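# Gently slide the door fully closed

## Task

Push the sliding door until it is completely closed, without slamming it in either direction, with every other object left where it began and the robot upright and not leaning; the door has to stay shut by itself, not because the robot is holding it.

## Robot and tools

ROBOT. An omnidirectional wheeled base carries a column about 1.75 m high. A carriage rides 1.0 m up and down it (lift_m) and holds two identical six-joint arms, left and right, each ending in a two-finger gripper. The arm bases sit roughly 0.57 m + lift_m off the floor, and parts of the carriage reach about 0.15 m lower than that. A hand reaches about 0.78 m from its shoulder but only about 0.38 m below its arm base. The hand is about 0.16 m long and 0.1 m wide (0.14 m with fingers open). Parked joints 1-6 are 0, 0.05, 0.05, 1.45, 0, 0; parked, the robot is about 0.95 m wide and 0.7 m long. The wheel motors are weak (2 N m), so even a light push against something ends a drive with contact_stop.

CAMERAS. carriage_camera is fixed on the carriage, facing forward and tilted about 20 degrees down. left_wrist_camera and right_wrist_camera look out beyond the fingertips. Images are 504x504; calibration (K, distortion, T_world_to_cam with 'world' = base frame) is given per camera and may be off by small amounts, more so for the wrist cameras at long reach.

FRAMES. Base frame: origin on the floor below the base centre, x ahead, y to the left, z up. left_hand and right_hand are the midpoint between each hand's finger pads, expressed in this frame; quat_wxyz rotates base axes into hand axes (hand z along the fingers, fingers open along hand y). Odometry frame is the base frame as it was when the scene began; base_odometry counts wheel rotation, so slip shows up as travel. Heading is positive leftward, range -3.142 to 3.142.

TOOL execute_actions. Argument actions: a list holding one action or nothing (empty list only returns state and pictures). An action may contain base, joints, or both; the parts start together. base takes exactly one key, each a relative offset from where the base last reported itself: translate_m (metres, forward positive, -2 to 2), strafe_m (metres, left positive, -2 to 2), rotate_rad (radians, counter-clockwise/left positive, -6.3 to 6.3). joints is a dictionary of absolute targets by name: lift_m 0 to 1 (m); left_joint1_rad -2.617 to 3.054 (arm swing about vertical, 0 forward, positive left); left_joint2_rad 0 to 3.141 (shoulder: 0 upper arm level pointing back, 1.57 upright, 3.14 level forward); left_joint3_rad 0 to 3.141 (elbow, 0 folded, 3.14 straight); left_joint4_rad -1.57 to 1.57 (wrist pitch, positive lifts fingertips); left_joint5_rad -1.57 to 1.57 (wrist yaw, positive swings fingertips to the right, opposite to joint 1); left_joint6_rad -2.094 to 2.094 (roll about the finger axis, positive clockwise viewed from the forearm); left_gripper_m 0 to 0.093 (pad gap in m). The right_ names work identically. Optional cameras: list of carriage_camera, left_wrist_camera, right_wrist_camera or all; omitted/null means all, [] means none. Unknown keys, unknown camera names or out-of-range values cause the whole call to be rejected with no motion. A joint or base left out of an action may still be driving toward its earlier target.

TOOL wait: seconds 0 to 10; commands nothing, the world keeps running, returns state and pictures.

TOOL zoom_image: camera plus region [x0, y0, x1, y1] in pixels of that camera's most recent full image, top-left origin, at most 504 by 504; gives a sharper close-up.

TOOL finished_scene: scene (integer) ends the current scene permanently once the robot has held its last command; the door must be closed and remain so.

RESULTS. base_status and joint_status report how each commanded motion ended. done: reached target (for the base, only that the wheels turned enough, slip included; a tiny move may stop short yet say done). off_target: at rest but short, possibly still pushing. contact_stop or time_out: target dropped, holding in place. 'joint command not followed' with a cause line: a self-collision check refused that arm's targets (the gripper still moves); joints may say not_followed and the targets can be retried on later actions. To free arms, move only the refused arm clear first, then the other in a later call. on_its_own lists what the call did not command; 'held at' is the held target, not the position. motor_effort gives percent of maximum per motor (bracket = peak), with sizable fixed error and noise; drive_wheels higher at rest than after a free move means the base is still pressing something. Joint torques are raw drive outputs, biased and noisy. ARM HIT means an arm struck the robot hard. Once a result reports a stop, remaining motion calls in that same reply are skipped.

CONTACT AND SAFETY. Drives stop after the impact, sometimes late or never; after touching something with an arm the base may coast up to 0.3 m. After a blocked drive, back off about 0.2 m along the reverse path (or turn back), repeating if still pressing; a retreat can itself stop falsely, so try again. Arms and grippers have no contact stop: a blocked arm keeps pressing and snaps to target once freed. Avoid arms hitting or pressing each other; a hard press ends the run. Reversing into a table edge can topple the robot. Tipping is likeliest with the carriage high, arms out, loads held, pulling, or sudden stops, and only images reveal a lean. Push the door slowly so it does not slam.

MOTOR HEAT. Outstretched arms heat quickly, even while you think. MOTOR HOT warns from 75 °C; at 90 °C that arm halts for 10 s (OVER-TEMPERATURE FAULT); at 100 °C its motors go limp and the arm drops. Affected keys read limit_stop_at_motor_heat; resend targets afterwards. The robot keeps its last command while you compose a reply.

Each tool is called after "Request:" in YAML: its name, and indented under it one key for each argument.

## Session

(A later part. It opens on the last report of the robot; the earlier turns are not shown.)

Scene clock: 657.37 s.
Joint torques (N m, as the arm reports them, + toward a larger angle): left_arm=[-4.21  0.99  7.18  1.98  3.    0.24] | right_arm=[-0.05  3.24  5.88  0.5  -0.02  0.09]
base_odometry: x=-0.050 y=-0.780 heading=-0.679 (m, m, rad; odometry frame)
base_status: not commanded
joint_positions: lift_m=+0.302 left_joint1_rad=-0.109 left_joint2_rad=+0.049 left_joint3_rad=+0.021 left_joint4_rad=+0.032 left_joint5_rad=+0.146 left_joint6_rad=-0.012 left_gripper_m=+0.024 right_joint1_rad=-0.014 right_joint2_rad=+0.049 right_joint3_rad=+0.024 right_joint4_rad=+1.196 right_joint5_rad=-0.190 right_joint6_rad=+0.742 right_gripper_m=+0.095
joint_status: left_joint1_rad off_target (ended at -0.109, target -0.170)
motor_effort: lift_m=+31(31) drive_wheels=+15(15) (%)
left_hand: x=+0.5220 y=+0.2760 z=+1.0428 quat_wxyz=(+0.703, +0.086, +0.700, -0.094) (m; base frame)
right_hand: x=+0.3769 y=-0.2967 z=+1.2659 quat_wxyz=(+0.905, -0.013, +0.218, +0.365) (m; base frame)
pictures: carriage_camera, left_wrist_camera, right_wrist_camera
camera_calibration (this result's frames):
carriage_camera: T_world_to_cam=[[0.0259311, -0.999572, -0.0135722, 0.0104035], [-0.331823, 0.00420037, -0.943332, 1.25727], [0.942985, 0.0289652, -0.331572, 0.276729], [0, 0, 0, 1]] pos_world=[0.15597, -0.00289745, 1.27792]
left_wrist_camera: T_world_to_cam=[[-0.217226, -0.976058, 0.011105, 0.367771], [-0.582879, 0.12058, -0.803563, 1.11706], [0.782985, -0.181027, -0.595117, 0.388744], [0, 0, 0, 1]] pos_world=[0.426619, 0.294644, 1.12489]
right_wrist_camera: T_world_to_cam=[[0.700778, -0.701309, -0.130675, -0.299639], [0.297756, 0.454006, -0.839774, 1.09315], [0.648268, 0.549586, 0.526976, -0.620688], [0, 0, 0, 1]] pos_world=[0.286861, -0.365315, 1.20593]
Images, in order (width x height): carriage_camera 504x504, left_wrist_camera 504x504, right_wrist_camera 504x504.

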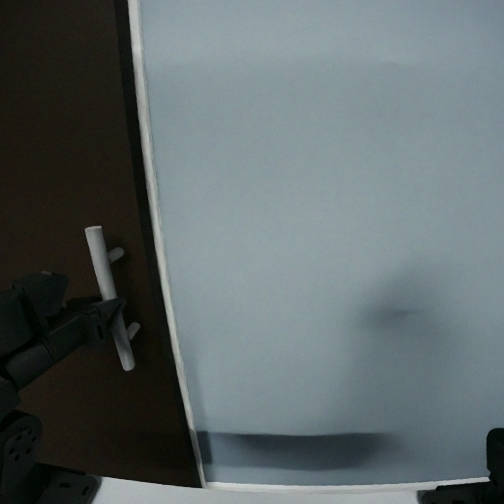

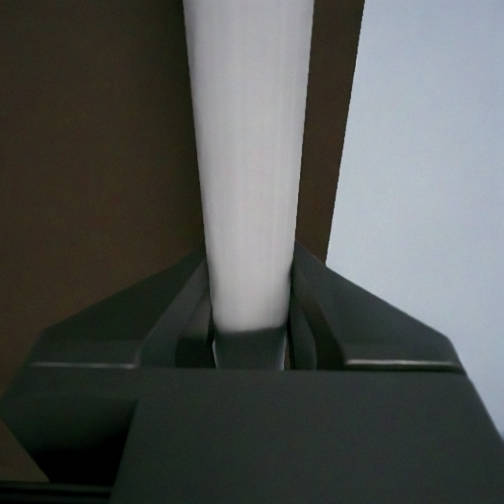

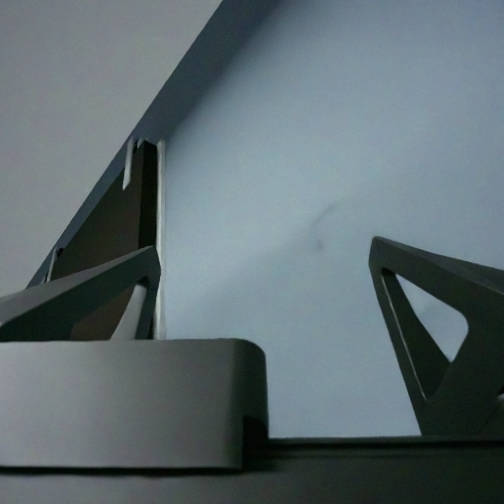

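Request:
execute_actions:
  actions:
    - {"base": {"strafe_m": -0.02}, "joints": {"right_joint5_rad": -0.26}}

Scene clock: 675.43 s.
Joint torques (N m, as the arm reports them, + toward a larger angle): left_arm=[-5.36  1.    7.16  2.04  3.86  0.24] | right_arm=[-0.03  3.17  5.89  0.52  0.03  0.09]
base_odometry: x=-0.062 y=-0.796 heading=-0.678 (m, m, rad; odometry frame)
base_status: done
joint_positions: lift_m=+0.302 left_joint1_rad=-0.093 left_joint2_rad=+0.049 left_joint3_rad=+0.021 left_joint4_rad=+0.027 left_joint5_rad=+0.061 left_joint6_rad=-0.012 left_gripper_m=+0.024 right_joint1_rad=-0.014 right_joint2_rad=+0.049 right_joint3_rad=+0.024 right_joint4_rad=+1.196 right_joint5_rad=-0.250 right_joint6_rad=+0.742 right_gripper_m=+0.095
joint_status: all done
motor_effort: lift_m=+31(32) drive_wheels=+26(67) (%)
left_hand: x=+0.5257 y=+0.2944 z=+1.0417 quat_wxyz=(+0.705, +0.050, +0.705, -0.058) (m; base frame)
right_hand: x=+0.3762 y=-0.2866 z=+1.2638 quat_wxyz=(+0.900, -0.041, +0.228, +0.370) (m; base frame)
pictures: carriage_camera, left_wrist_camera, right_wrist_camera
camera_calibration (this result's frames):
carriage_camera: T_world_to_cam=[[0.0259311, -0.999572, -0.0135722, 0.0104035], [-0.331823, 0.00420037, -0.943332, 1.25727], [0.942985, 0.0289652, -0.331572, 0.276729], [0, 0, 0, 1]] pos_world=[0.15597, -0.00289745, 1.27792]
left_wrist_camera: T_world_to_cam=[[-0.117183, -0.993042, 0.0116234, 0.338339], [-0.595768, 0.0609293, -0.800842, 1.13759], [0.794562, -0.10077, -0.598763, 0.36261], [0, 0, 0, 1]] pos_world=[0.429271, 0.303212, 1.12422]
right_wrist_camera: T_world_to_cam=[[0.716927, -0.690945, -0.0927938, -0.34332], [0.287, 0.413818, -0.863936, 1.11013], [0.635332, 0.592747, 0.494979, -0.566971], [0, 0, 0, 1]] pos_world=[0.287742, -0.360538, 1.20786]
Images, in order (width x height): carriage_camera 504x504, left_wrist_camera 504x504, right_wrist_camera 504x504.

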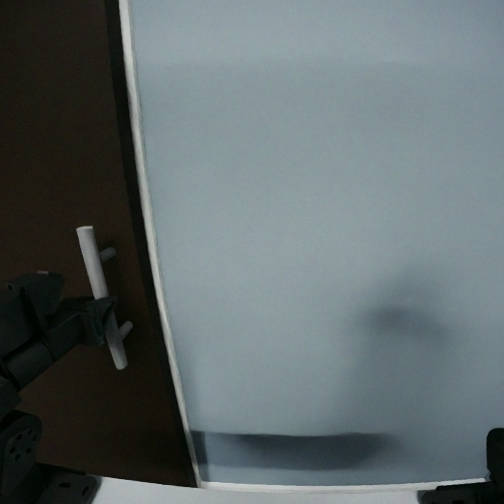

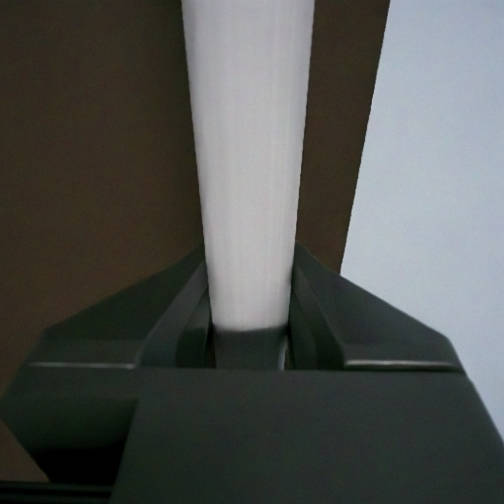

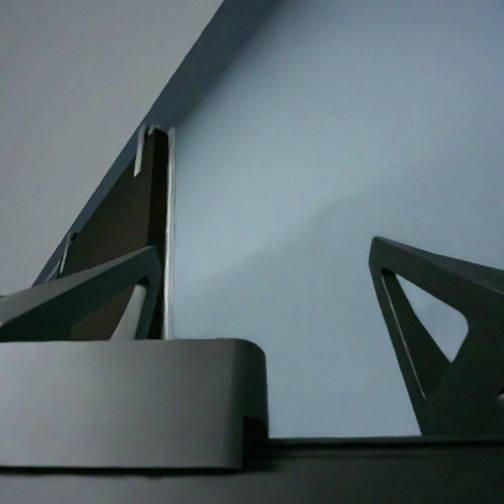

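Request:
execute_actions:
  actions:
    - {"base": {"translate_m": -0.08}, "joints": {"left_gripper_m": 0.09, "left_joint1_rad": -0.093, "left_joint5_rad": 0.07}}

Scene clock: 696.87 s.
Joint torques (N m, as the arm reports them, + toward a larger angle): left_arm=[-0.19  0.97  7.21  2.06 -0.05  0.2 ] | right_arm=[-0.05  3.27  5.86  0.45  0.02  0.09]
base_odometry: x=-0.125 y=-0.745 heading=-0.678 (m, m, rad; odometry frame)
base_status: done
joint_positions: lift_m=+0.302 left_joint1_rad=-0.090 left_joint2_rad=+0.049 left_joint3_rad=+0.021 left_joint4_rad=+0.024 left_joint5_rad=+0.068 left_joint6_rad=-0.008 left_gripper_m=+0.090 right_joint1_rad=-0.014 right_joint2_rad=+0.049 right_joint3_rad=+0.024 right_joint4_rad=+1.196 right_joint5_rad=-0.250 right_joint6_rad=+0.742 right_gripper_m=+0.095
joint_status: all done
motor_effort: lift_m=+31(31) drive_wheels=-2(39) (%)
left_hand: x=+0.5256 y=+0.2938 z=+1.0408 quat_wxyz=(+0.704, +0.053, +0.706, -0.059) (m; base frame)
right_hand: x=+0.3761 y=-0.2866 z=+1.2638 quat_wxyz=(+0.900, -0.041, +0.228, +0.370) (m; base frame)
pictures: carriage_camera, left_wrist_camera, right_wrist_camera
camera_calibration (this result's frames):
carriage_camera: T_world_to_cam=[[0.0259311, -0.999572, -0.0135722, 0.0104035], [-0.331823, 0.00420037, -0.943332, 1.25727], [0.942985, 0.0289652, -0.331572, 0.276729], [0, 0, 0, 1]] pos_world=[0.15597, -0.00289745, 1.27792]
left_wrist_camera: T_world_to_cam=[[-0.121327, -0.992581, 0.00791818, 0.343732], [-0.597762, 0.0666937, -0.798895, 1.13422], [0.79244, -0.101661, -0.601418, 0.366271], [0, 0, 0, 1]] pos_world=[0.429448, 0.302772, 1.12368]
right_wrist_camera: T_world_to_cam=[[0.717064, -0.690872, -0.0922774, -0.343892], [0.287264, 0.413553, -0.863975, 1.11002], [0.635058, 0.593018, 0.495007, -0.566817], [0, 0, 0, 1]] pos_world=[0.287684, -0.360506, 1.20788]
Images, in order (width x height): carriage_camera 504x504, left_wrist_camera 504x504, right_wrist_camera 504x504.

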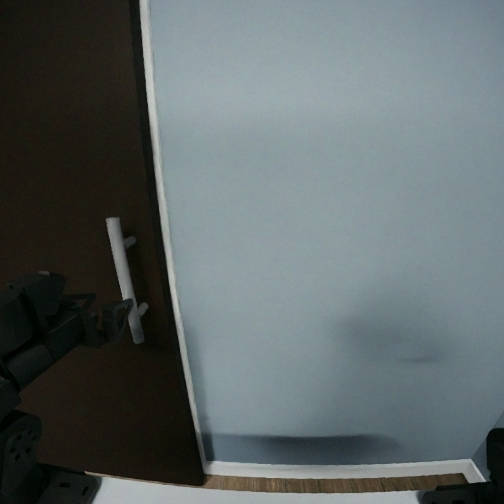

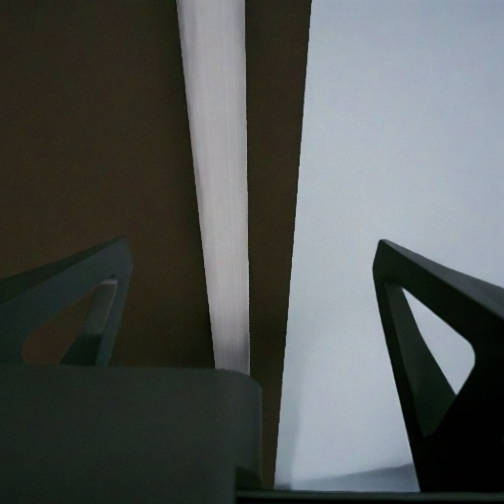

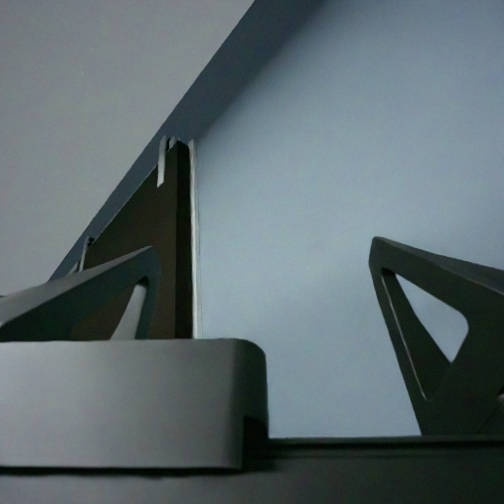

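Request:
execute_actions:
  actions: []

Request:
zoom_image:
  camera: "right_wrist_camera"
  region: [130, 115, 220, 205]

Scene clock: 705.10 s.
Joint torques (N m, as the arm reports them, + toward a larger angle): left_arm=[-0.2   1.01  7.19  2.06 -0.05  0.2 ] | right_arm=[-0.05  3.24  5.89  0.49  0.02  0.08]
base_odometry: x=-0.125 y=-0.745 heading=-0.678 (m, m, rad; odometry frame)
base_status: done
joint_positions: lift_m=+0.302 left_joint1_rad=-0.090 left_joint2_rad=+0.049 left_joint3_rad=+0.021 left_joint4_rad=+0.024 left_joint5_rad=+0.068 left_joint6_rad=-0.008 left_gripper_m=+0.090 right_joint1_rad=-0.014 right_joint2_rad=+0.049 right_joint3_rad=+0.024 right_joint4_rad=+1.196 right_joint5_rad=-0.250 right_joint6_rad=+0.742 right_gripper_m=+0.095
joint_status: all done
motor_effort: lift_m=+31(31) drive_wheels=-2(39) (%)
left_hand: x=+0.5256 y=+0.2938 z=+1.0408 quat_wxyz=(+0.704, +0.053, +0.706, -0.059) (m; base frame)
right_hand: x=+0.3761 y=-0.2866 z=+1.2638 quat_wxyz=(+0.900, -0.041, +0.228, +0.370) (m; base frame)
pictures: carriage_camera, left_wrist_camera, right_wrist_camera
camera_calibration (this result's frames):
carriage_camera: T_world_to_cam=[[0.0259311, -0.999572, -0.0135722, 0.0104035], [-0.331823, 0.00420037, -0.943332, 1.25727], [0.942985, 0.0289652, -0.331572, 0.276729], [0, 0, 0, 1]] pos_world=[0.15597, -0.00289745, 1.27792]
left_wrist_camera: T_world_to_cam=[[-0.121327, -0.992581, 0.00791818, 0.343732], [-0.597762, 0.0666937, -0.798895, 1.13422], [0.79244, -0.101661, -0.601418, 0.366271], [0, 0, 0, 1]] pos_world=[0.429448, 0.302772, 1.12368]
right_wrist_camera: T_world_to_cam=[[0.717064, -0.690872, -0.0922774, -0.343892], [0.287264, 0.413553, -0.863975, 1.11002], [0.635058, 0.593018, 0.495007, -0.566817], [0, 0, 0, 1]] pos_world=[0.287684, -0.360506, 1.20788]
Images, in order (width x height): carriage_camera 504x504, left_wrist_camera 504x504, right_wrist_camera 504x504.

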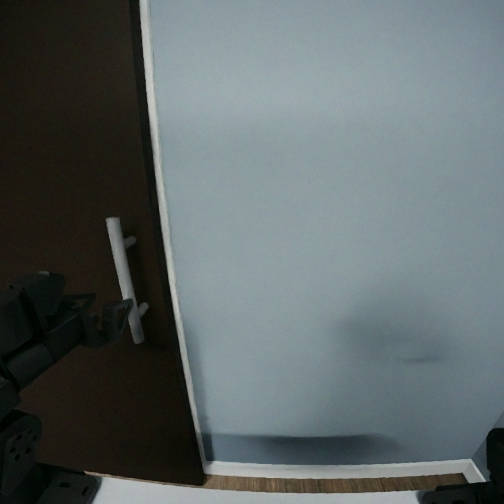

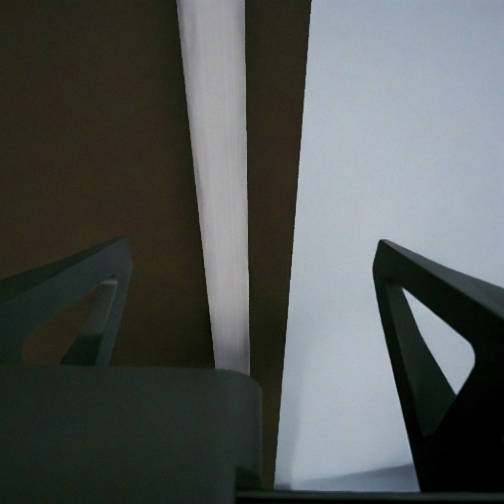

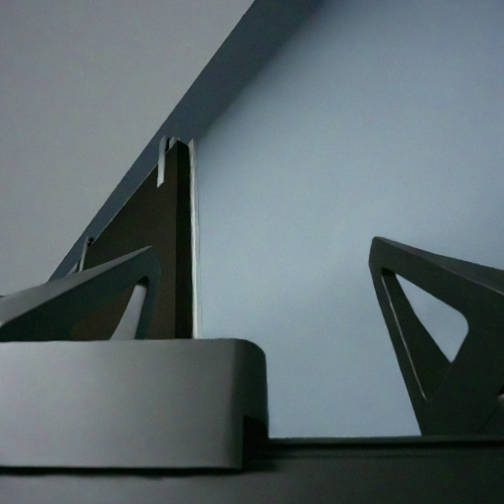

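Region (130, 115, 220, 205) of right_wrist_camera's 504x504 image, scaled by 5.600, with more detail than that image has.

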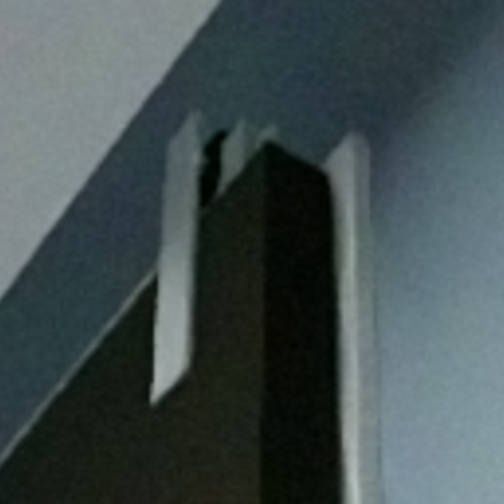

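The door is against its rail stop and has stayed there since release. The hand is clear of the handle, so I'm ending the scene.

Request:
finished_scene:
  scene: 2

The scene is finished: the task was done.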